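# Seat the round plate on the base's pin

## Task

Put the round plate down so it rests flat on the base, with the base's small pin passing through the hole beside the plate's orange tab. The plate must stay seated by itself, since a result that holds only while the robot supports it does not count. Finally open the grippers and pull the arms away.

## Robot and tools

Robot: two arms, left_arm and right_arm, facing each other across a table. The names are labels only and do not match image sides. left_arm's root sits at (+0.045, +0.482, +0.143) m on the +y side; right_arm's root is at (+0.070, -0.573, +0.102) m. Each arm has six joints (waist, shoulder, elbow, wrist pitch, wrist yaw, wrist roll) and a parallel gripper. Its fingers point along the gripper's own +x axis and close along its y axis. The reported end_effector_position is the point between the finger pads, about 3 to 4 cm short of the fingertips.

Frame: every pose is in one scene frame. The origin is the table centre, +z is up and the table surface is at z = +0.020 m. Positions are in metres. Orientations are quaternions written w first (qw, qx, qy, qz).

The 16-number row: every motion command uses one flat list of 16 numbers covering both arms, even when only one arm should move. The first 8 are left_arm: x, y, z, qw, qx, qy, qz, opening. The last 8 are right_arm in the same order. x, y, z and the quaternion are an absolute target pose for that gripper, not an offset. Opening runs from -1 to +1: +1 is fully open (0.088 m between fingers), empty fingers touch at about -0.80, and values below that change nothing. A full close needs roughly 0.5 s. A command is refused, and nothing is sent, if any target lies more than 0.6 m from that arm's last reported position along any of its gripper axes. An arm that should stay still must get its last reported pose and its intended opening again in every command. To keep an orientation fixed, keep repeating the same target quaternion rather than copying the slightly drifted one from the result.

Tools:
- execute_actions: argument actions is a list holding zero or one item. An empty list sends nothing and just returns the state. An item {"rows": [...], "steps": n} plays up to 15 rows, one per control step of 1/30 s. n is 1 to 15 (default 15), and the last row repeats if there are fewer rows than steps. An item {"steps": n} with no rows is a wait of up to 300 steps, counted from the previous result, so your thinking time uses up part of it. Optional pictures (true/false) controls whether camera images come back.
- move: target is one 16-number row as above. The gripper travels a straight line to it, with both arms finishing together, in 0.5 to 10 s; longer paths are cut off at 10 s. speed is the top path speed in m/s, 0.002 to 0.5, default 0.25; rotation is capped at twice that value in rad/s. Opening is applied when the move starts. Paths ignore obstacles and the other arm. Grippers lag, may wander and can exceed the speed, most of all with a stretched arm.
- wait: seconds, 0 to 10; nothing new is sent.
- zoom_image: camera is cam_left_wrist or cam_right_wrist. region is [x0, y0, x1, y1] in pixels of that 504x504 image, top-left at (0, 0), no larger than 504 by 504.
- read_manual: section "licences", licence texts only.
- finished_scene: pass the current scene number. It ends that scene for good and reports whether the goal was met.

Controller behaviour: on every step the commanded pose is limited to 70 mm and 16 degrees away from the measured pose. After an action's final step the arm only drifts on toward that last clipped pose, so distant targets need further commands. When position and orientation conflict, position wins. Joint friction can leave the gripper short or slightly tilted, and very small moves may not occur at all, so check the reported pose after each motion and correct the tilt. Printed hand positions grow less accurate at long reach.

Reading results: each arm's state line gives position, quaternion and linear/angular velocity. grip_measured is the measured finger opening on the command scale; the final entry of Joint positions is the opening in metres. Readings may be off by about 1 mm. "pose unreachable" means a clearance check altered or stopped what went to the named arm. HELD marks steps where your row was not fully sent. A Hand target line shows the pose the controller is currently driving to. A move adds a "move:" line with the ending (done, off_target, moving, held, fault), the limits that acted (paced = target clipped; held = steps blocked, after which the arm may jump faster), and each gripper's distance from its target. MOTOR HOT warns from 50 °C; at 95 °C an OVER-TEMPERATURE FAULT holds the arm and, if it does not cool, cuts power so it goes limp.

Gripping: to hold something, command an opening clearly below grip_measured; the gap sets the squeeze, up to about 34 N per pad. A quick close can squeeze harder and may spring the fingers open.

Cautions: do not knock or set anything off the table. Keep the arms and their mounts from striking or pressing each other. Faster contact means a harder hit, and targets placed beyond a contact point press harder. If contact torque reaches a joint's load limit (N m: waist 16.8, shoulder 20.8, elbow 20.8, wrist pitch 5.49, wrist yaw 5.47, wrist roll 5.13, including held weight), the arm halts for 10 s and drops the rest of the call. Joint ranges (rad): waist -3.054 to 3.054, shoulder 0 to 3.142, elbow 0 to 2.356, wrist pitch and wrist yaw -1.571 to 1.571, wrist roll -3.142 to 3.142. Held parts may occasionally be tugged and loose parts nudged. Avoid drops and slips, and move smoothly.

Cameras: cam_left_wrist and cam_right_wrist are wrist-mounted, 504x504, with supplied pinhole-plus-radial calibration that may be slightly off.

Each tool is called after ">>>" in YAML: its name, and indented under it one key for each argument.

## Session

>>> execute_actions:
  actions: []

Scene clock: 0.00 s of 4150.00 s.
left_arm: end_effector_position=(-0.0878, +0.1941, +0.4619) grip_measured=+0.825 end_effector_quat_wxyz=(+0.539, -0.015, -0.012, -0.842) end_effector_velocity=(+0.003, +0.000, -0.004) end_effector_angular_velocity=(+0.025, +0.014, +0.019) | right_arm: end_effector_position=(+0.3138, -0.3893, +0.2757) grip_measured=+0.833 end_effector_quat_wxyz=(-0.183, +0.852, +0.086, -0.482) end_effector_velocity=(-0.000, -0.004, -0.003) end_effector_angular_velocity=(-0.008, +0.008, -0.018)
Joint positions: left_arm=[-0.004  0.857  0.648  0.247 -0.001  0.004  0.079] | right_arm=[-0.868  1.182  0.938 -0.671  0.077 -2.34   0.08 ]
Joint velocities: left_arm=[-0.002 -0.007 -0.002 -0.022 -0.022 -0.022 -0.   ] | right_arm=[-0.007 -0.002 -0.007 -0.007  0.007  0.007 -0.   ]
Motor temperatures (°C, as the motors report them): left_arm=[27 27 30 28 27 30] | right_arm=[30 26 27 27 28 26]
Heat: left arm: hottest elbow 30 °C (+0.0 °C/min); right arm: hottest waist 30 °C (+0.0 °C/min).
Hand target (left_arm): -0.088, +0.194, +0.462; -0.539, +0.015, +0.012, +0.842
Hand target (right_arm): +0.314, -0.389, +0.276; -0.183, +0.852, +0.086, -0.482

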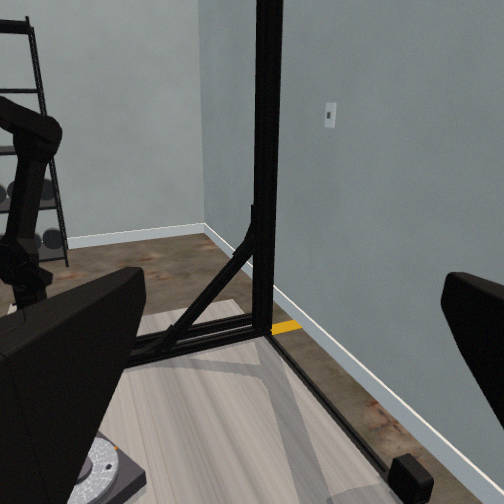

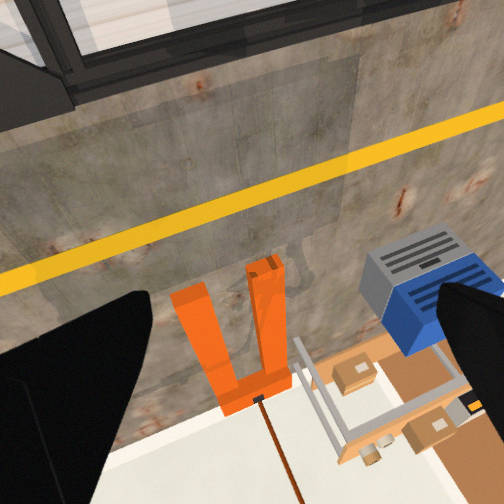

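>>> move:
  target: [0.0,0.12,0.42,0.579,0.406,0.406,-0.579,1, 0.07,-0.25,0.40,0.579,-0.406,0.406,0.579,1]

Scene clock: 7.90 s of 4150.00 s.
left_arm: end_effector_position=(-0.0014, +0.1231, +0.4224) grip_measured=+0.988 end_effector_quat_wxyz=(+0.574, +0.405, +0.404, -0.586) end_effector_velocity=(+0.000, +0.002, +0.006) end_effector_angular_velocity=(-0.003, -0.004, +0.007) | right_arm: end_effector_position=(+0.0699, -0.2516, +0.3993) grip_measured=+0.996 end_effector_quat_wxyz=(+0.578, -0.408, +0.406, +0.578) end_effector_velocity=(-0.004, -0.001, +0.001) end_effector_angular_velocity=(-0.002, +0.028, -0.011)
Joint positions: left_arm=[ 0.285  1.745  2.005 -1.479 -0.038 -0.125  0.087] | right_arm=[ 0.022  1.627  1.957 -1.556  0.001 -0.001  0.088]
Joint velocities: left_arm=[-0.002  0.002  0.027 -0.022 -0.007 -0.007  0.   ] | right_arm=[ 0.002  0.002  0.007 -0.007 -0.022  0.022 -0.   ]
Motor temperatures (°C, as the motors report them): left_arm=[27 27 32 30 27 30] | right_arm=[30 26 28 27 28 26]
Heat: left arm: hottest elbow 32 °C (+15.2 °C/min); right arm: hottest waist 30 °C (+0.0 °C/min).
Hand target (left_arm): +0.000, +0.121, +0.421; +0.576, +0.406, +0.407, -0.581
Hand target (right_arm): +0.068, -0.249, +0.399; +0.578, -0.406, +0.409, +0.579
Off the commanded pose (left_arm): 0.004 m, 1 deg.
Off the commanded pose (right_arm): 0.002 m, 0 deg.
After step 90, 1.20 s passed at rest.
move: done
camera_calibration (this result's frames):
cam_left_wrist: T_world_to_cam=[[-0.999974, -0.00719332, -0.000237877, 0.0124456], [-0.00719616, 0.998699, 0.0504887, -0.126518], [-0.000125614, 0.0504891, -0.998725, 0.490618], [0, 0, 0, 1]] pos_world=[0.0115965, 0.101672, 0.496383]
cam_right_wrist: T_world_to_cam=[[0.998962, -0.0151307, -0.0429575, -0.0420053], [-0.014674, -0.999833, 0.010929, -0.229878], [-0.0431157, -0.0102873, -0.999017, 0.474817], [0, 0, 0, 1]] pos_world=[0.0590606, -0.22559, 0.475058]

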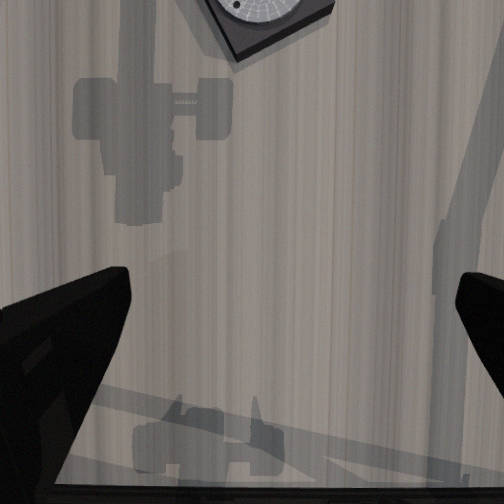

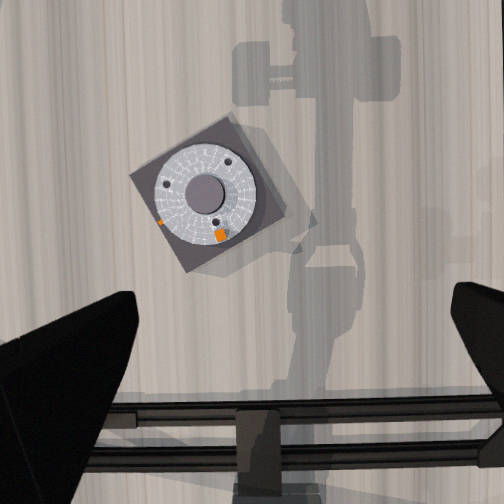

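>>> zoom_image:
  camera: "cam_right_wrist"
  region: [120,100,300,280]

Region (120, 100, 300, 280) of cam_right_wrist's 504x504 image, scaled by 2.800, with more detail than that image has.

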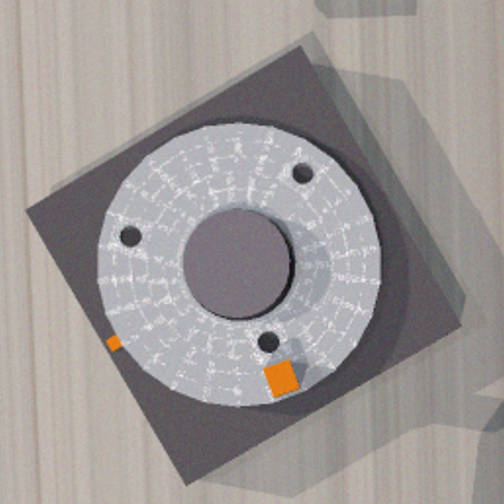

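>>> move:
  target: [0.0,0.05,0.20,0.696,0.123,0.123,-0.696,1, -0.005,-0.171,0.22,0.299,-0.641,0.299,0.641,1]

>>> zoom_image:
  camera: "cam_left_wrist"
  region: [130,100,380,350]

Scene clock: 17.93 s of 4150.00 s.
left_arm: end_effector_position=(+0.0003, +0.0491, +0.2057) grip_measured=+0.988 end_effector_quat_wxyz=(+0.698, +0.116, +0.120, -0.696) end_effector_velocity=(+0.003, +0.002, -0.008) end_effector_angular_velocity=(+0.016, -0.003, +0.021) | right_arm: end_effector_position=(-0.0043, -0.1743, +0.2217) grip_measured=+0.996 end_effector_quat_wxyz=(+0.303, -0.637, +0.302, +0.641) end_effector_velocity=(-0.002, -0.000, -0.005) end_effector_angular_velocity=(-0.008, +0.006, +0.010)
Joint positions: left_arm=[ 0.275  1.897  0.61   0.948 -0.148 -0.058  0.087] | right_arm=[ 0.203  2.096  1.881 -1.352 -0.004 -0.504  0.088]
Joint velocities: left_arm=[-0.002  0.017 -0.007  0.007 -0.022 -0.007 -0.   ] | right_arm=[ 0.002  0.007 -0.007  0.007 -0.007 -0.007 -0.   ]
Motor temperatures (°C, as the motors report them): left_arm=[27 29 33 31 27 30] | right_arm=[30 28 29 28 28 26]
Heat: left arm: hottest elbow 33 °C (+10.0 °C/min); right arm: hottest waist 30 °C (+0.0 °C/min).
Hand target (left_arm): -0.000, +0.052, +0.199; +0.698, +0.124, +0.123, -0.695
Hand target (right_arm): -0.005, -0.172, +0.219; -0.299, +0.640, -0.300, -0.640
Off the commanded pose (left_arm): 0.006 m, 1 deg.
Off the commanded pose (right_arm): 0.004 m, 1 deg.
After step 90, 4.70 s passed at rest.
move: done
camera_calibration (this result's frames):
cam_left_wrist: T_world_to_cam=[[-0.999565, -0.0241852, 0.0168592, 0.0108761], [-0.0287524, 0.673335, -0.738779, 0.136655], [0.00651564, -0.738942, -0.673737, 0.24982], [0, 0, 0, 1]] pos_world=[0.0131728, 0.0928511, 0.269087]
cam_right_wrist: T_world_to_cam=[[0.791948, 0.609369, -0.0385696, 0.132665], [0.583213, -0.736228, 0.343265, -0.176806], [0.180779, -0.294343, -0.938446, 0.233014], [0, 0, 0, 1]] pos_world=[-0.0440727, -0.142426, 0.28448]

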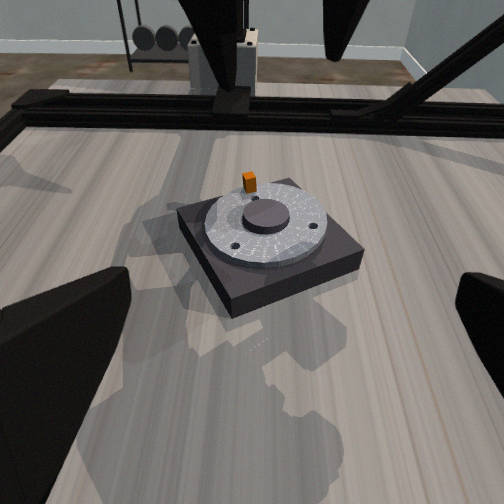

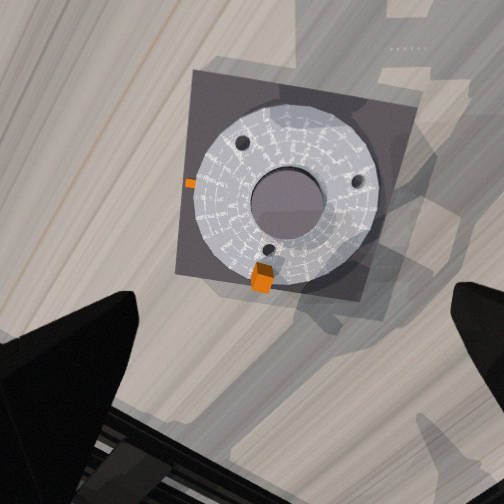

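Region (130, 100, 380, 350) of cam_left_wrist's 504x504 image, scaled by 2.016, with more detail than that image has.

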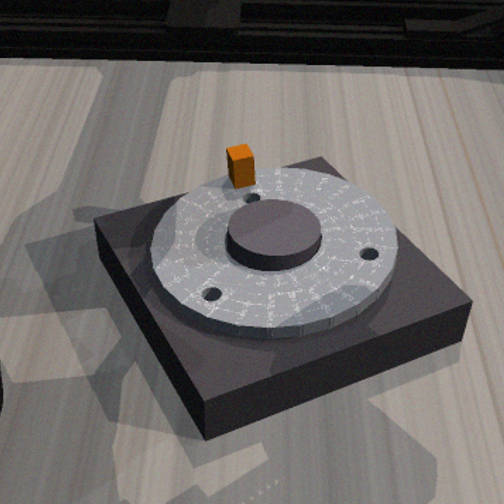

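>>> move:
  target: [0.0,0.05,0.20,0.696,0.123,0.123,-0.696,1, 0.0124,-0.2185,0.135,0.409,-0.577,0.409,0.577,0.0]

Scene clock: 35.13 s of 4150.00 s.
left_arm: end_effector_position=(+0.0003, +0.0490, +0.2054) grip_measured=+0.988 end_effector_quat_wxyz=(+0.698, +0.116, +0.120, -0.696) end_effector_velocity=(+0.004, +0.000, +0.001) end_effector_angular_velocity=(-0.013, +0.002, +0.026) | right_arm: end_effector_position=(+0.0106, -0.2164, +0.1346) grip_measured=+0.000 end_effector_quat_wxyz=(+0.405, -0.578, +0.407, +0.579) end_effector_velocity=(+0.000, -0.004, -0.005) end_effector_angular_velocity=(-0.013, +0.005, -0.010)
Joint positions: left_arm=[ 0.275  1.899  0.61   0.951 -0.148 -0.057  0.087] | right_arm=[ 0.184  1.988  1.368 -0.951 -0.003 -0.183  0.039]
Joint velocities: left_arm=[ 0.002  0.002 -0.007  0.022 -0.022 -0.007 -0.   ] | right_arm=[-0.002  0.002 -0.017  0.007 -0.007  0.007 -0.   ]
Motor temperatures (°C, as the motors report them): left_arm=[27 31 33 35 27 30] | right_arm=[30 32 31 27 28 26]
Heat: left arm: hottest wrist pitch 35 °C (+8.5 °C/min); right arm: hottest shoulder 32 °C (+3.4 °C/min).
Hand target (left_arm): +0.000, +0.050, +0.200; +0.696, +0.123, +0.123, -0.696
Hand target (right_arm): +0.013, -0.219, +0.135; -0.409, +0.577, -0.409, -0.577
Off the commanded pose (left_arm): 0.005 m, 1 deg.
Off the commanded pose (right_arm): 0.003 m, 1 deg.
After step 90, 12.97 s passed at rest.
move: done
camera_calibration (this result's frames):
cam_left_wrist: T_world_to_cam=[[-0.999591, -0.0238026, 0.0158466, 0.0110552], [-0.0277437, 0.673069, -0.739059, 0.136544], [0.00692569, -0.739197, -0.673454, 0.249492], [0, 0, 0, 1]] pos_world=[0.013111, 0.0927838, 0.26876]
cam_right_wrist: T_world_to_cam=[[0.949586, 0.310983, -0.0397028, 0.0770347], [0.304843, -0.886342, 0.348524, -0.216886], [0.0731947, -0.343057, -0.936459, 0.126445], [0, 0, 0, 1]] pos_world=[-0.0162902, -0.172813, 0.197059]

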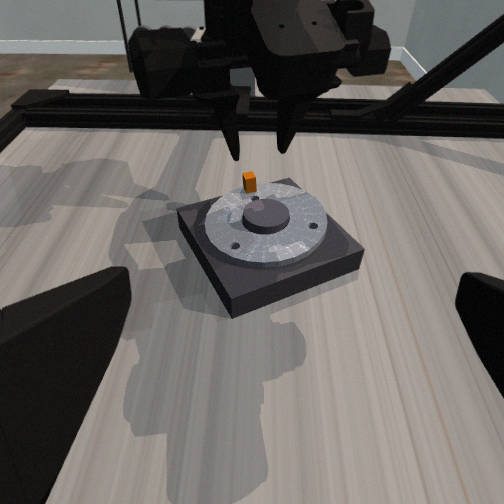

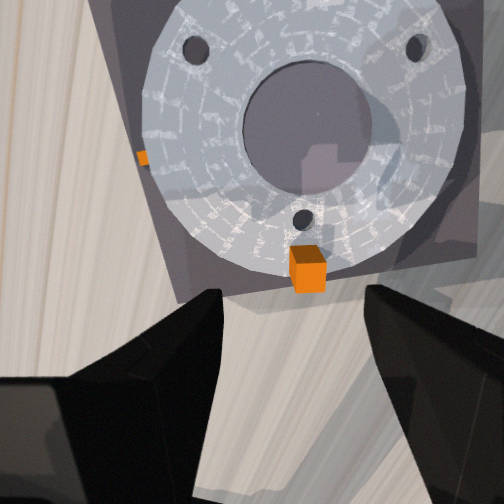

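>>> move:
  target: [0.0,0.05,0.20,0.696,0.123,0.123,-0.696,1, 0.018,-0.213,0.106,0.409,-0.577,0.409,0.577,0.0]
  speed: 0.08

Scene clock: 46.13 s of 4150.00 s.
left_arm: end_effector_position=(+0.0003, +0.0491, +0.2051) grip_measured=+0.988 end_effector_quat_wxyz=(+0.698, +0.116, +0.120, -0.696) end_effector_velocity=(+0.005, +0.001, -0.001) end_effector_angular_velocity=(+0.005, -0.006, +0.035) | right_arm: end_effector_position=(+0.0158, -0.2092, +0.1131) grip_measured=+0.000 end_effector_quat_wxyz=(+0.415, -0.570, +0.405, +0.582) end_effector_velocity=(+0.002, +0.002, -0.000) end_effector_angular_velocity=(+0.008, -0.006, +0.005)
Joint positions: left_arm=[ 0.275  1.9    0.609  0.951 -0.148 -0.057  0.087] | right_arm=[ 0.167  2.027  1.332 -0.855 -0.003 -0.188  0.039]
Joint velocities: left_arm=[-0.002 -0.002 -0.002 -0.007 -0.037 -0.007 -0.   ] | right_arm=[-0.002  0.002  0.002  0.007  0.007 -0.007 -0.   ]
Motor temperatures (°C, as the motors report them): left_arm=[27 32 33 36 27 30] | right_arm=[30 35 31 27 28 26]
Heat: left arm: hottest wrist pitch 36 °C (+7.8 °C/min); right arm: hottest shoulder 35 °C (+6.5 °C/min).
Hand target (left_arm): +0.000, +0.050, +0.200; +0.696, +0.123, +0.123, -0.696
Hand target (right_arm): +0.018, -0.213, +0.106; -0.409, +0.577, -0.409, -0.577
Off the commanded pose (left_arm): 0.005 m, 1 deg.
Off the commanded pose (right_arm): 0.008 m, 1 deg.
After step 90, 7.20 s passed at rest.
move: done
camera_calibration (this result's frames):
cam_left_wrist: T_world_to_cam=[[-0.999593, -0.0238145, 0.0157114, 0.0111105], [-0.027657, 0.673626, -0.738555, 0.136119], [0.00700474, -0.738689, -0.67401, 0.249482], [0, 0, 0, 1]] pos_world=[0.0131231, 0.0928611, 0.268511]
cam_right_wrist: T_world_to_cam=[[0.953417, 0.299472, -0.036238, 0.0661406], [0.294416, -0.89763, 0.327995, -0.204483], [0.065697, -0.323385, -0.943984, 0.113539], [0, 0, 0, 1]] pos_world=[-0.0103157, -0.166641, 0.176645]

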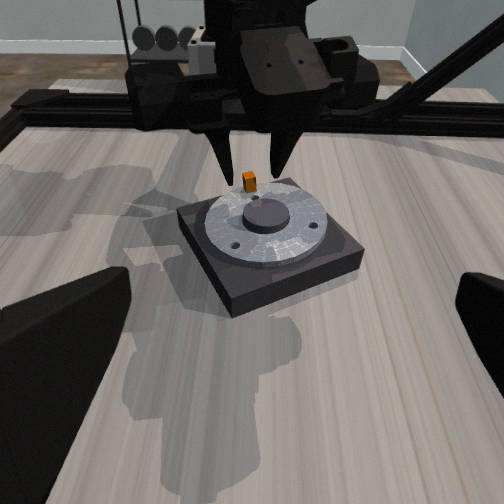

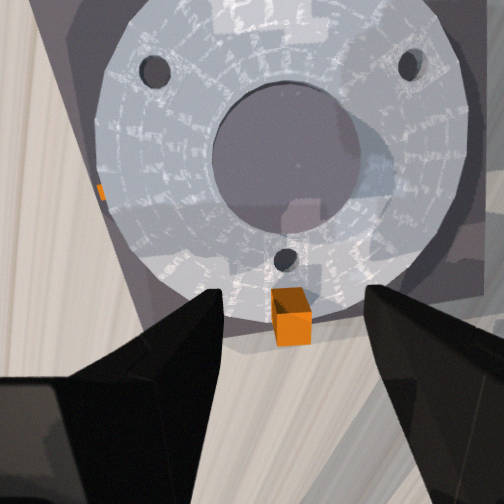

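>>> move:
  target: [0.0,0.05,0.20,0.696,0.123,0.123,-0.696,1, 0.017,-0.215,0.095,0.409,-0.577,0.409,0.577,-0.3]
  speed: 0.08

>>> zoom_image:
  camera: "cam_left_wrist"
  region: [170,130,350,280]

Scene clock: 49.70 s of 4150.00 s.
left_arm: end_effector_position=(+0.0003, +0.0492, +0.2049) grip_measured=+0.988 end_effector_quat_wxyz=(+0.698, +0.117, +0.120, -0.696) end_effector_velocity=(-0.002, +0.002, -0.004) end_effector_angular_velocity=(+0.021, +0.001, +0.002) | right_arm: end_effector_position=(+0.0161, -0.2105, +0.1021) grip_measured=-0.300 end_effector_quat_wxyz=(+0.415, -0.570, +0.405, +0.582) end_effector_velocity=(+0.000, -0.002, +0.000) end_effector_angular_velocity=(-0.008, +0.006, +0.005)
Joint positions: left_arm=[ 0.275  1.9    0.609  0.951 -0.148 -0.056  0.087] | right_arm=[ 0.167  2.041  1.304 -0.812 -0.004 -0.188  0.024]
Joint velocities: left_arm=[-0.007 -0.002 -0.002 -0.022 -0.007 -0.007  0.   ] | right_arm=[-0.002 -0.002 -0.002 -0.007 -0.007 -0.007 -0.   ]
Motor temperatures (°C, as the motors report them): left_arm=[27 33 33 36 27 30] | right_arm=[30 35 31 27 28 26]
Heat: left arm: hottest wrist pitch 36 °C (+7.2 °C/min); right arm: hottest shoulder 35 °C (+6.0 °C/min).
Hand target (left_arm): +0.000, +0.050, +0.200; +0.696, +0.123, +0.123, -0.696
Hand target (right_arm): +0.017, -0.215, +0.095; -0.409, +0.577, -0.409, -0.577
Off the commanded pose (left_arm): 0.005 m, 1 deg.
Off the commanded pose (right_arm): 0.008 m, 1 deg.
move: done
camera_calibration (this result's frames):
cam_left_wrist: T_world_to_cam=[[-0.999602, -0.0236946, 0.0152838, 0.0111975], [-0.027263, 0.673908, -0.738312, 0.135928], [0.00719414, -0.738435, -0.674286, 0.249431], [0, 0, 0, 1]] pos_world=[0.0131044, 0.0928511, 0.268374]
cam_right_wrist: T_world_to_cam=[[0.953397, 0.299506, -0.036486, 0.0658983], [0.294581, -0.897857, 0.327223, -0.202076], [0.0652459, -0.322722, -0.944242, 0.102913], [0, 0, 0, 1]] pos_world=[-0.0100142, -0.16796, 0.165703]

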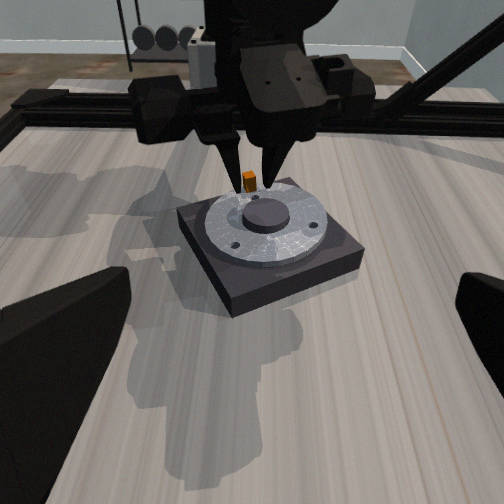

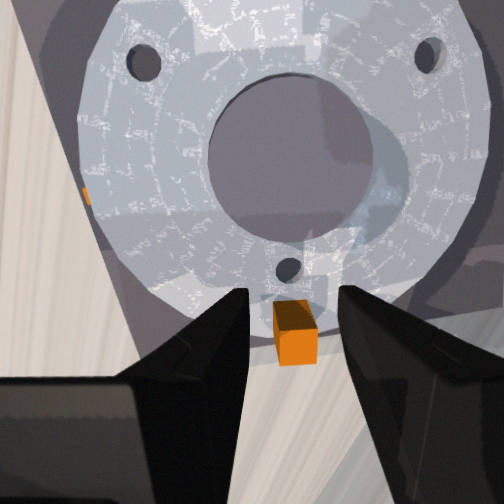

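Region (170, 130, 350, 280) of cam_left_wrist's 504x504 image, scaled by 2.800, with more detail than that image has.

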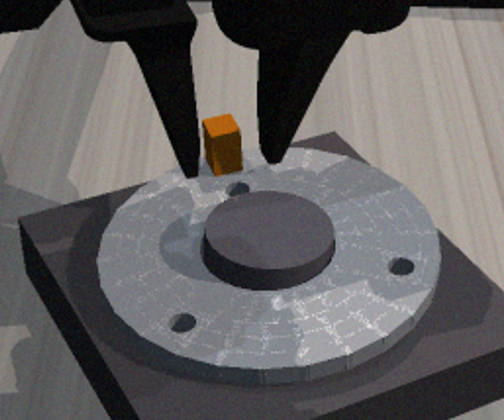

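>>> move:
  target: [0.0,0.05,0.20,0.696,0.123,0.123,-0.696,1, -0.0019,-0.2158,0.100,0.521,-0.478,0.521,0.478,-0.45]
  speed: 0.1

>>> move:
  target: [0.0,0.05,0.20,0.696,0.123,0.123,-0.696,1, -0.0205,-0.210,0.100,0.612,-0.354,0.612,0.354,-0.45]
  speed: 0.1

>>> move:
  target: [0.0,0.05,0.20,0.696,0.123,0.123,-0.696,1, -0.0325,-0.1999,0.100,0.664,-0.242,0.664,0.242,-0.45]
  speed: 0.1

Scene clock: 60.47 s of 4150.00 s.
left_arm: end_effector_position=(+0.0003, +0.0492, +0.2047) grip_measured=+0.988 end_effector_quat_wxyz=(+0.698, +0.117, +0.120, -0.696) end_effector_velocity=(-0.000, -0.001, +0.003) end_effector_angular_velocity=(-0.012, +0.020, +0.012) | right_arm: end_effector_position=(+0.0014, -0.2171, +0.1019) grip_measured=-0.449 end_effector_quat_wxyz=(+0.523, -0.478, +0.518, +0.479) end_effector_velocity=(-0.001, -0.005, +0.002) end_effector_angular_velocity=(-0.021, +0.018, -0.010)
Joint positions: left_arm=[ 0.275  1.901  0.609  0.95  -0.148 -0.056  0.087] | right_arm=[ 0.213  2.041  1.304 -0.83   0.005  0.277  0.017]
Joint velocities: left_arm=[-0.002 -0.002  0.002  0.007 -0.007 -0.022 -0.   ] | right_arm=[-0.002 -0.007 -0.002 -0.022 -0.022  0.007 -0.   ]
Motor temperatures (°C, as the motors report them): left_arm=[27 34 33 37 27 30] | right_arm=[30 35 31 27 28 26]
Heat: left arm: hottest wrist pitch 37 °C (+7.1 °C/min); right arm: hottest shoulder 35 °C (+5.0 °C/min).
Hand target (left_arm): +0.000, +0.050, +0.200; +0.696, +0.123, +0.123, -0.696
Hand target (right_arm): -0.002, -0.216, +0.100; +0.521, -0.478, +0.521, +0.478
Off the commanded pose (left_arm): 0.005 m, 1 deg.
Off the commanded pose (right_arm): 0.004 m, 0 deg.
After step 90, 5.33 s passed at rest.
move: done
camera_calibration (this result's frames):
cam_left_wrist: T_world_to_cam=[[-0.999604, -0.023706, 0.0151486, 0.011237], [-0.0271764, 0.674465, -0.737807, 0.135594], [0.00727328, -0.737927, -0.674842, 0.249392], [0, 0, 0, 1]] pos_world=[0.0131037, 0.0928461, 0.268172]
cam_right_wrist: T_world_to_cam=[[0.992893, -0.11448, -0.0325103, -0.00842229], [-0.0964428, -0.934082, 0.343787, -0.21262], [-0.0697242, -0.338209, -0.938485, 0.0978094], [0, 0, 0, 1]] pos_world=[-0.00532356, -0.166489, 0.164615]

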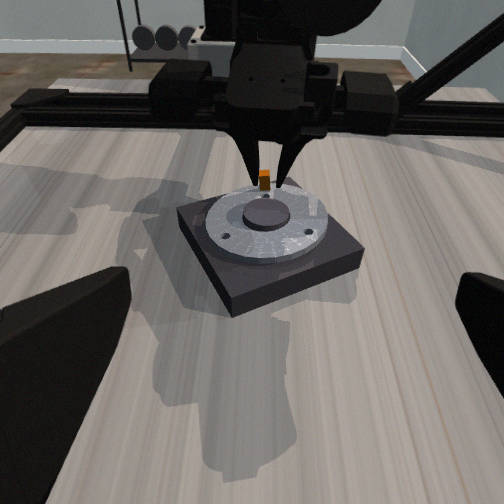

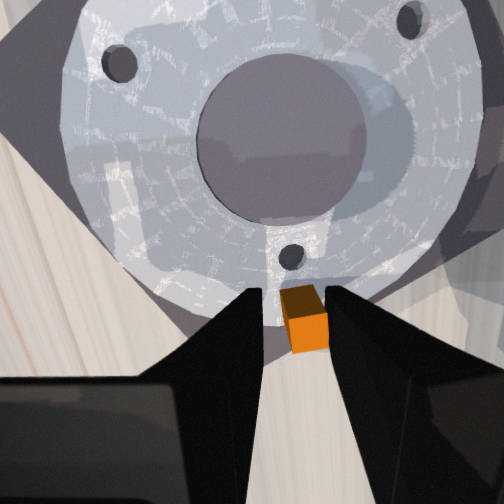

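Scene clock: 62.97 s of 4150.00 s.
left_arm: end_effector_position=(+0.0003, +0.0492, +0.2047) grip_measured=+0.988 end_effector_quat_wxyz=(+0.698, +0.117, +0.120, -0.696) end_effector_velocity=(+0.002, +0.000, +0.002) end_effector_angular_velocity=(-0.008, -0.013, +0.016) | right_arm: end_effector_position=(-0.0177, -0.2121, +0.1024) grip_measured=-0.449 end_effector_quat_wxyz=(+0.613, -0.355, +0.610, +0.355) end_effector_velocity=(+0.002, -0.002, +0.000) end_effector_angular_velocity=(-0.005, -0.009, -0.010)
Joint positions: left_arm=[ 0.275  1.901  0.609  0.95  -0.148 -0.056  0.087] | right_arm=[ 0.261  2.071  1.353 -0.851  0.003  0.758  0.017]
Joint velocities: left_arm=[-0.002 -0.002 -0.002  0.007 -0.022  0.007  0.   ] | right_arm=[-0.002 -0.002 -0.002 -0.007  0.007  0.007 -0.   ]
Motor temperatures (°C, as the motors report them): left_arm=[27 34 33 37 27 30] | right_arm=[30 35 31 27 28 26]
Heat: left arm: hottest wrist pitch 37 °C (+7.0 °C/min); right arm: hottest shoulder 35 °C (+5.0 °C/min).
Hand target (left_arm): +0.000, +0.050, +0.200; +0.696, +0.123, +0.123, -0.696
Hand target (right_arm): -0.021, -0.210, +0.100; +0.612, -0.354, +0.612, +0.354
Off the commanded pose (left_arm): 0.005 m, 1 deg.
Off the commanded pose (right_arm): 0.004 m, 0 deg.
move: done
camera_calibration (this result's frames):
cam_left_wrist: T_world_to_cam=[[-0.999604, -0.023706, 0.0151486, 0.011237], [-0.0271764, 0.674465, -0.737807, 0.135594], [0.00727328, -0.737927, -0.674842, 0.249392], [0, 0, 0, 1]] pos_world=[0.0131037, 0.0928461, 0.268172]
cam_right_wrist: T_world_to_cam=[[0.852542, -0.521455, -0.0354653, -0.0773651], [-0.479302, -0.807076, 0.344816, -0.189957], [-0.208429, -0.276971, -0.938, 0.109052], [0, 0, 0, 1]] pos_world=[-0.00236027, -0.163448, 0.165048]

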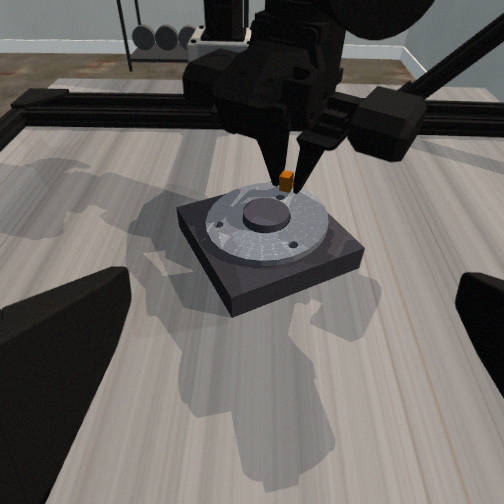

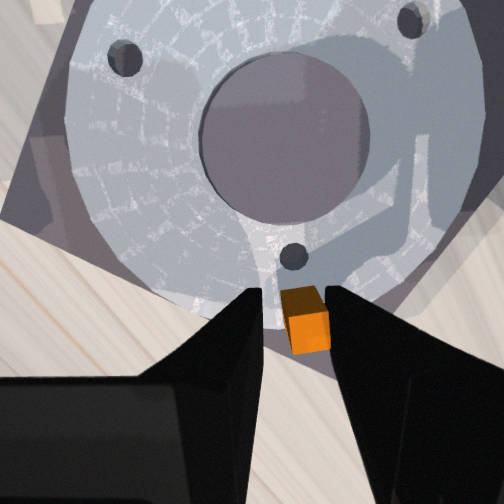

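Scene clock: 65.07 s of 4150.00 s.
left_arm: end_effector_position=(+0.0003, +0.0492, +0.2047) grip_measured=+0.988 end_effector_quat_wxyz=(+0.698, +0.117, +0.120, -0.696) end_effector_velocity=(-0.002, +0.001, -0.001) end_effector_angular_velocity=(+0.007, -0.010, -0.003) | right_arm: end_effector_position=(-0.0299, -0.2020, +0.1028) grip_measured=-0.450 end_effector_quat_wxyz=(+0.665, -0.243, +0.663, +0.244) end_effector_velocity=(-0.003, +0.002, -0.000) end_effector_angular_velocity=(+0.005, +0.009, -0.020)
Joint positions: left_arm=[ 0.275  1.901  0.609  0.95  -0.148 -0.056  0.087] | right_arm=[ 0.285  2.114  1.422 -0.877  0.003  1.132  0.017]
Joint velocities: left_arm=[-0.007 -0.002 -0.002 -0.007 -0.007  0.007 -0.   ] | right_arm=[ 0.002  0.002  0.002  0.007 -0.007  0.022 -0.   ]
Motor temperatures (°C, as the motors report them): left_arm=[27 34 33 37 27 30] | right_arm=[30 35 31 27 28 26]
Heat: left arm: hottest wrist pitch 37 °C (+6.1 °C/min); right arm: hottest shoulder 35 °C (+5.1 °C/min).
Hand target (left_arm): +0.000, +0.050, +0.200; +0.696, +0.123, +0.123, -0.696
Hand target (right_arm): -0.033, -0.200, +0.100; +0.664, -0.242, +0.664, +0.242
Off the commanded pose (left_arm): 0.005 m, 1 deg.
Off the commanded pose (right_arm): 0.004 m, 0 deg.
move: done
camera_calibration (this result's frames):
cam_left_wrist: T_world_to_cam=[[-0.999604, -0.023706, 0.0151486, 0.011237], [-0.0271764, 0.674465, -0.737807, 0.135594], [0.00727328, -0.737927, -0.674842, 0.249392], [0, 0, 0, 1]] pos_world=[0.0131037, 0.0928461, 0.268172]
cam_right_wrist: T_world_to_cam=[[0.622459, -0.781749, -0.0375902, -0.120917], [-0.726306, -0.594873, 0.344392, -0.152199], [-0.291589, -0.187068, -0.938073, 0.125444], [0, 0, 0, 1]] pos_world=[0.00130045, -0.161599, 0.165546]

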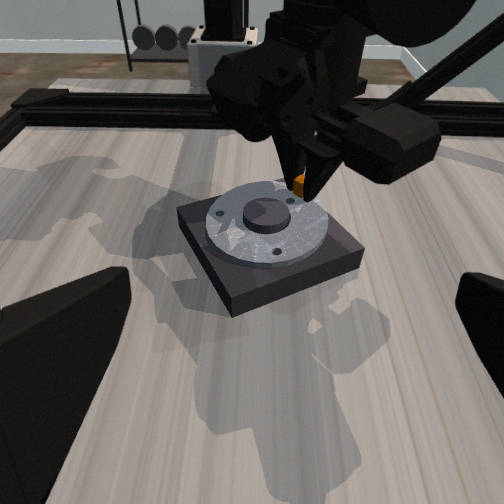

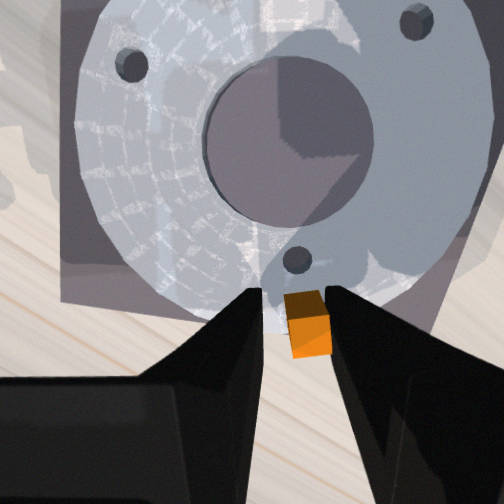

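>>> move:
  target: [0.0,0.05,0.20,0.696,0.123,0.123,-0.696,1, -0.0403,-0.1864,0.100,0.690,-0.153,0.690,0.153,-0.45]
  speed: 0.03

>>> zoom_image:
  camera: "cam_left_wrist"
  region: [170,130,370,300]

Scene clock: 72.57 s of 4150.00 s.
left_arm: end_effector_position=(+0.0003, +0.0492, +0.2044) grip_measured=+0.988 end_effector_quat_wxyz=(+0.698, +0.118, +0.120, -0.696) end_effector_velocity=(+0.002, +0.001, -0.001) end_effector_angular_velocity=(+0.006, -0.001, +0.021) | right_arm: end_effector_position=(-0.0359, -0.1908, +0.1029) grip_measured=-0.448 end_effector_quat_wxyz=(+0.692, -0.156, +0.688, +0.152) end_effector_velocity=(-0.000, +0.001, -0.001) end_effector_angular_velocity=(+0.004, -0.006, +0.010)
Joint positions: left_arm=[ 0.275  1.901  0.609  0.95  -0.148 -0.056  0.087] | right_arm=[ 0.293  2.164  1.503 -0.917  0.005  1.404  0.017]
Joint velocities: left_arm=[-0.002 -0.002 -0.002 -0.007 -0.022 -0.007  0.   ] | right_arm=[ 0.002  0.002 -0.002  0.007  0.007 -0.007 -0.   ]
Motor temperatures (°C, as the motors report them): left_arm=[27 35 33 38 27 30] | right_arm=[30 36 31 27 28 26]
Heat: left arm: hottest wrist pitch 38 °C (+5.0 °C/min); right arm: hottest shoulder 36 °C (+6.0 °C/min).
Hand target (left_arm): +0.000, +0.050, +0.200; +0.696, +0.123, +0.123, -0.696
Hand target (right_arm): -0.040, -0.187, +0.100; +0.690, -0.153, +0.690, +0.153
Off the commanded pose (left_arm): 0.004 m, 1 deg.
Off the commanded pose (right_arm): 0.007 m, 1 deg.
move: done
camera_calibration (this result's frames):
cam_left_wrist: T_world_to_cam=[[-0.999614, -0.023591, 0.0146537, 0.011343], [-0.0267392, 0.675025, -0.73731, 0.13521], [0.00750234, -0.737418, -0.675395, 0.24929], [0, 0, 0, 1]] pos_world=[0.0130838, 0.0928281, 0.267895]
cam_right_wrist: T_world_to_cam=[[0.397041, -0.917344, -0.0289577, -0.143279], [-0.857591, -0.382049, 0.34435, -0.114051], [-0.32695, -0.111887, -0.938395, 0.138947], [0, 0, 0, 1]] pos_world=[0.00450752, -0.159463, 0.165511]

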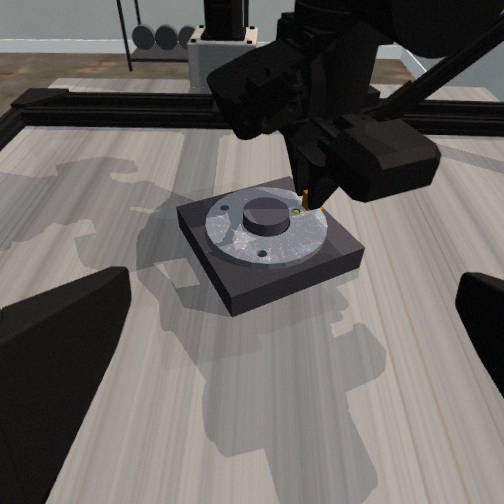

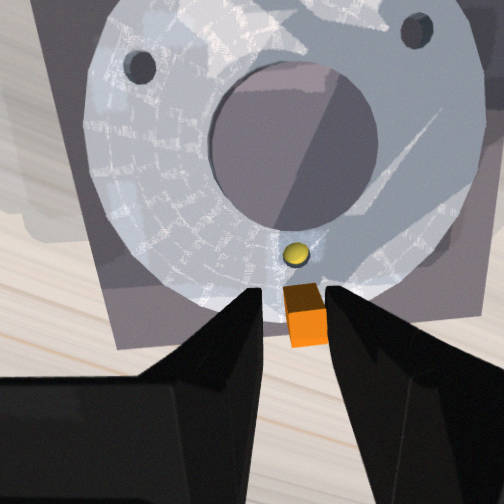

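Region (170, 130, 370, 300) of cam_left_wrist's 504x504 image, scaled by 2.520, with more detail than that image has; it fills the top 428 rows of this view, and the rest is white.

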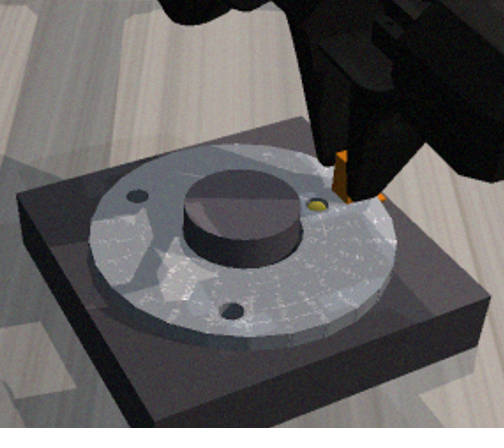

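Seated. Open and lift.

>>> execute_actions:
  actions:
    - {"rows":[[0.0,0.05,0.20,0.696,0.123,0.123,-0.696,1, -0.0359,-0.1908,0.103,0.690,-0.153,0.690,0.153,0.2]],"steps":10}
  pictures: false

>>> move:
  target: [0.0,0.05,0.20,0.696,0.123,0.123,-0.696,1, -0.0359,-0.21,0.22,0.690,-0.153,0.690,0.153,0.2]

>>> zoom_image:
  camera: "cam_left_wrist"
  region: [170,130,370,300]

Scene clock: 75.93 s of 4150.00 s.
left_arm: end_effector_position=(+0.0003, +0.0492, +0.2044) grip_measured=+0.988 end_effector_quat_wxyz=(+0.698, +0.118, +0.120, -0.696) end_effector_velocity=(-0.002, +0.002, -0.004) end_effector_angular_velocity=(+0.022, +0.006, -0.007) | right_arm: end_effector_position=(-0.0368, -0.1886, +0.1029) grip_measured=+0.169 end_effector_quat_wxyz=(+0.691, -0.152, +0.689, +0.155) end_effector_velocity=(+0.003, -0.001, +0.000) end_effector_angular_velocity=(-0.005, -0.009, +0.020)
Joint positions: left_arm=[ 0.275  1.901  0.609  0.95  -0.148 -0.056  0.087] | right_arm=[ 0.293  2.164  1.504 -0.907  0.003  1.405  0.047]
Joint velocities: left_arm=[-0.002 -0.002 -0.002 -0.022  0.007 -0.007 -0.   ] | right_arm=[-0.002 -0.002 -0.002 -0.007  0.007 -0.022  0.014]
Motor temperatures (°C, as the motors report them): left_arm=[27 35 33 38 27 30] | right_arm=[30 36 32 27 28 26]
Heat: left arm: hottest wrist pitch 38 °C (+5.1 °C/min); right arm: hottest shoulder 36 °C (+6.1 °C/min).
Hand target (left_arm): +0.000, +0.050, +0.200; +0.696, +0.123, +0.123, -0.696
Hand target (right_arm): -0.036, -0.191, +0.103; +0.690, -0.153, +0.690, +0.153
Off the commanded pose (left_arm): 0.004 m, 1 deg.
Off the commanded pose (right_arm): 0.002 m, 0 deg.
Steps of this call (steps 1 to 90: nothing new was sent; then 0.03 s passed at rest; steps 91 to 100: all 10 steps of this action). Readings (end_effector_position):
91: left_arm (+0.0003, +0.0492, +0.2044) | right_arm (-0.0362, -0.1900, +0.1029)
92: left_arm (+0.0003, +0.0492, +0.2044) | right_arm (-0.0368, -0.1887, +0.1029)
94: left_arm (+0.0003, +0.0492, +0.2044) | right_arm (-0.0368, -0.1885, +0.1029)
98: left_arm (+0.0003, +0.0492, +0.2044) | right_arm (-0.0368, -0.1886, +0.1029)
100: the state above

Scene clock: 77.30 s of 4150.00 s.
left_arm: end_effector_position=(+0.0003, +0.0492, +0.2042) grip_measured=+0.988 end_effector_quat_wxyz=(+0.698, +0.118, +0.120, -0.696) end_effector_velocity=(+0.005, +0.001, -0.001) end_effector_angular_velocity=(+0.006, -0.002, +0.026) | right_arm: end_effector_position=(-0.0340, -0.2109, +0.2155) grip_measured=+0.200 end_effector_quat_wxyz=(+0.692, -0.159, +0.689, +0.150) end_effector_velocity=(+0.002, -0.006, +0.003) end_effector_angular_velocity=(-0.028, -0.001, -0.010)
Joint positions: left_arm=[ 0.275  1.902  0.609  0.95  -0.148 -0.056  0.087] | right_arm=[ 0.302  1.99   1.7   -1.294  0.003  1.412  0.049]
Joint velocities: left_arm=[ 0.002 -0.002 -0.002 -0.007 -0.022 -0.007 -0.   ] | right_arm=[-0.002 -0.002  0.007 -0.037 -0.007  0.007  0.   ]
Motor temperatures (°C, as the motors report them): left_arm=[27 35 33 38 27 30] | right_arm=[30 36 32 27 28 26]
Heat: left arm: hottest wrist pitch 38 °C (+5.1 °C/min); right arm: hottest shoulder 36 °C (+6.1 °C/min).
Hand target (left_arm): +0.000, +0.050, +0.200; +0.696, +0.123, +0.123, -0.696
Hand target (right_arm): -0.036, -0.209, +0.220; +0.690, -0.153, +0.690, +0.153
Off the commanded pose (left_arm): 0.004 m, 1 deg.
Off the commanded pose (right_arm): 0.005 m, 1 deg.
move: done
camera_calibration (this result's frames):
cam_left_wrist: T_world_to_cam=[[-0.999615, -0.0235966, 0.0145861, 0.0113622], [-0.0266959, 0.675302, -0.737058, 0.135018], [0.00754197, -0.737163, -0.675673, 0.249239], [0, 0, 0, 1]] pos_world=[0.0130825, 0.0928199, 0.267754]
cam_right_wrist: T_world_to_cam=[[0.398073, -0.91707, -0.0228052, -0.160504], [-0.857163, -0.380696, 0.346905, -0.159138], [-0.326818, -0.118546, -0.937623, 0.241396], [0, 0, 0, 1]] pos_world=[0.00637758, -0.17916, 0.277884]

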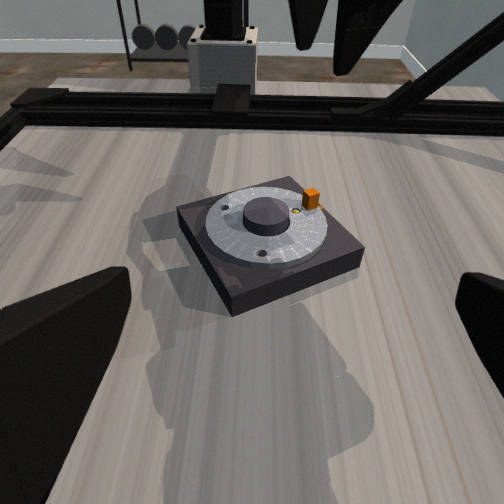

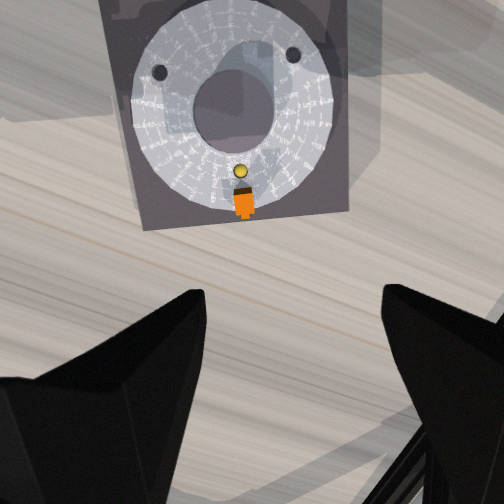

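Region (170, 130, 370, 300) of cam_left_wrist's 504x504 image, scaled by 2.520, with more detail than that image has; it fills the top 428 rows of this view, and the rest is white.

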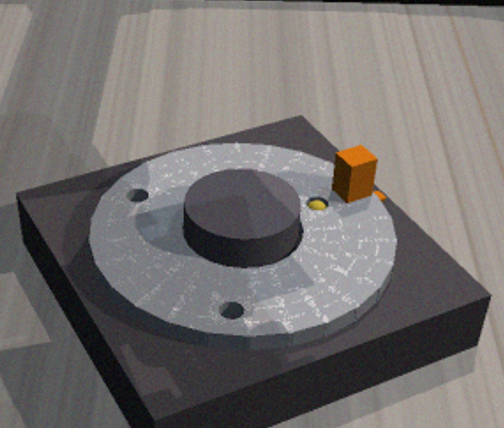

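>>> finished_scene:
  scene: 1

The scene is finished: the task was done.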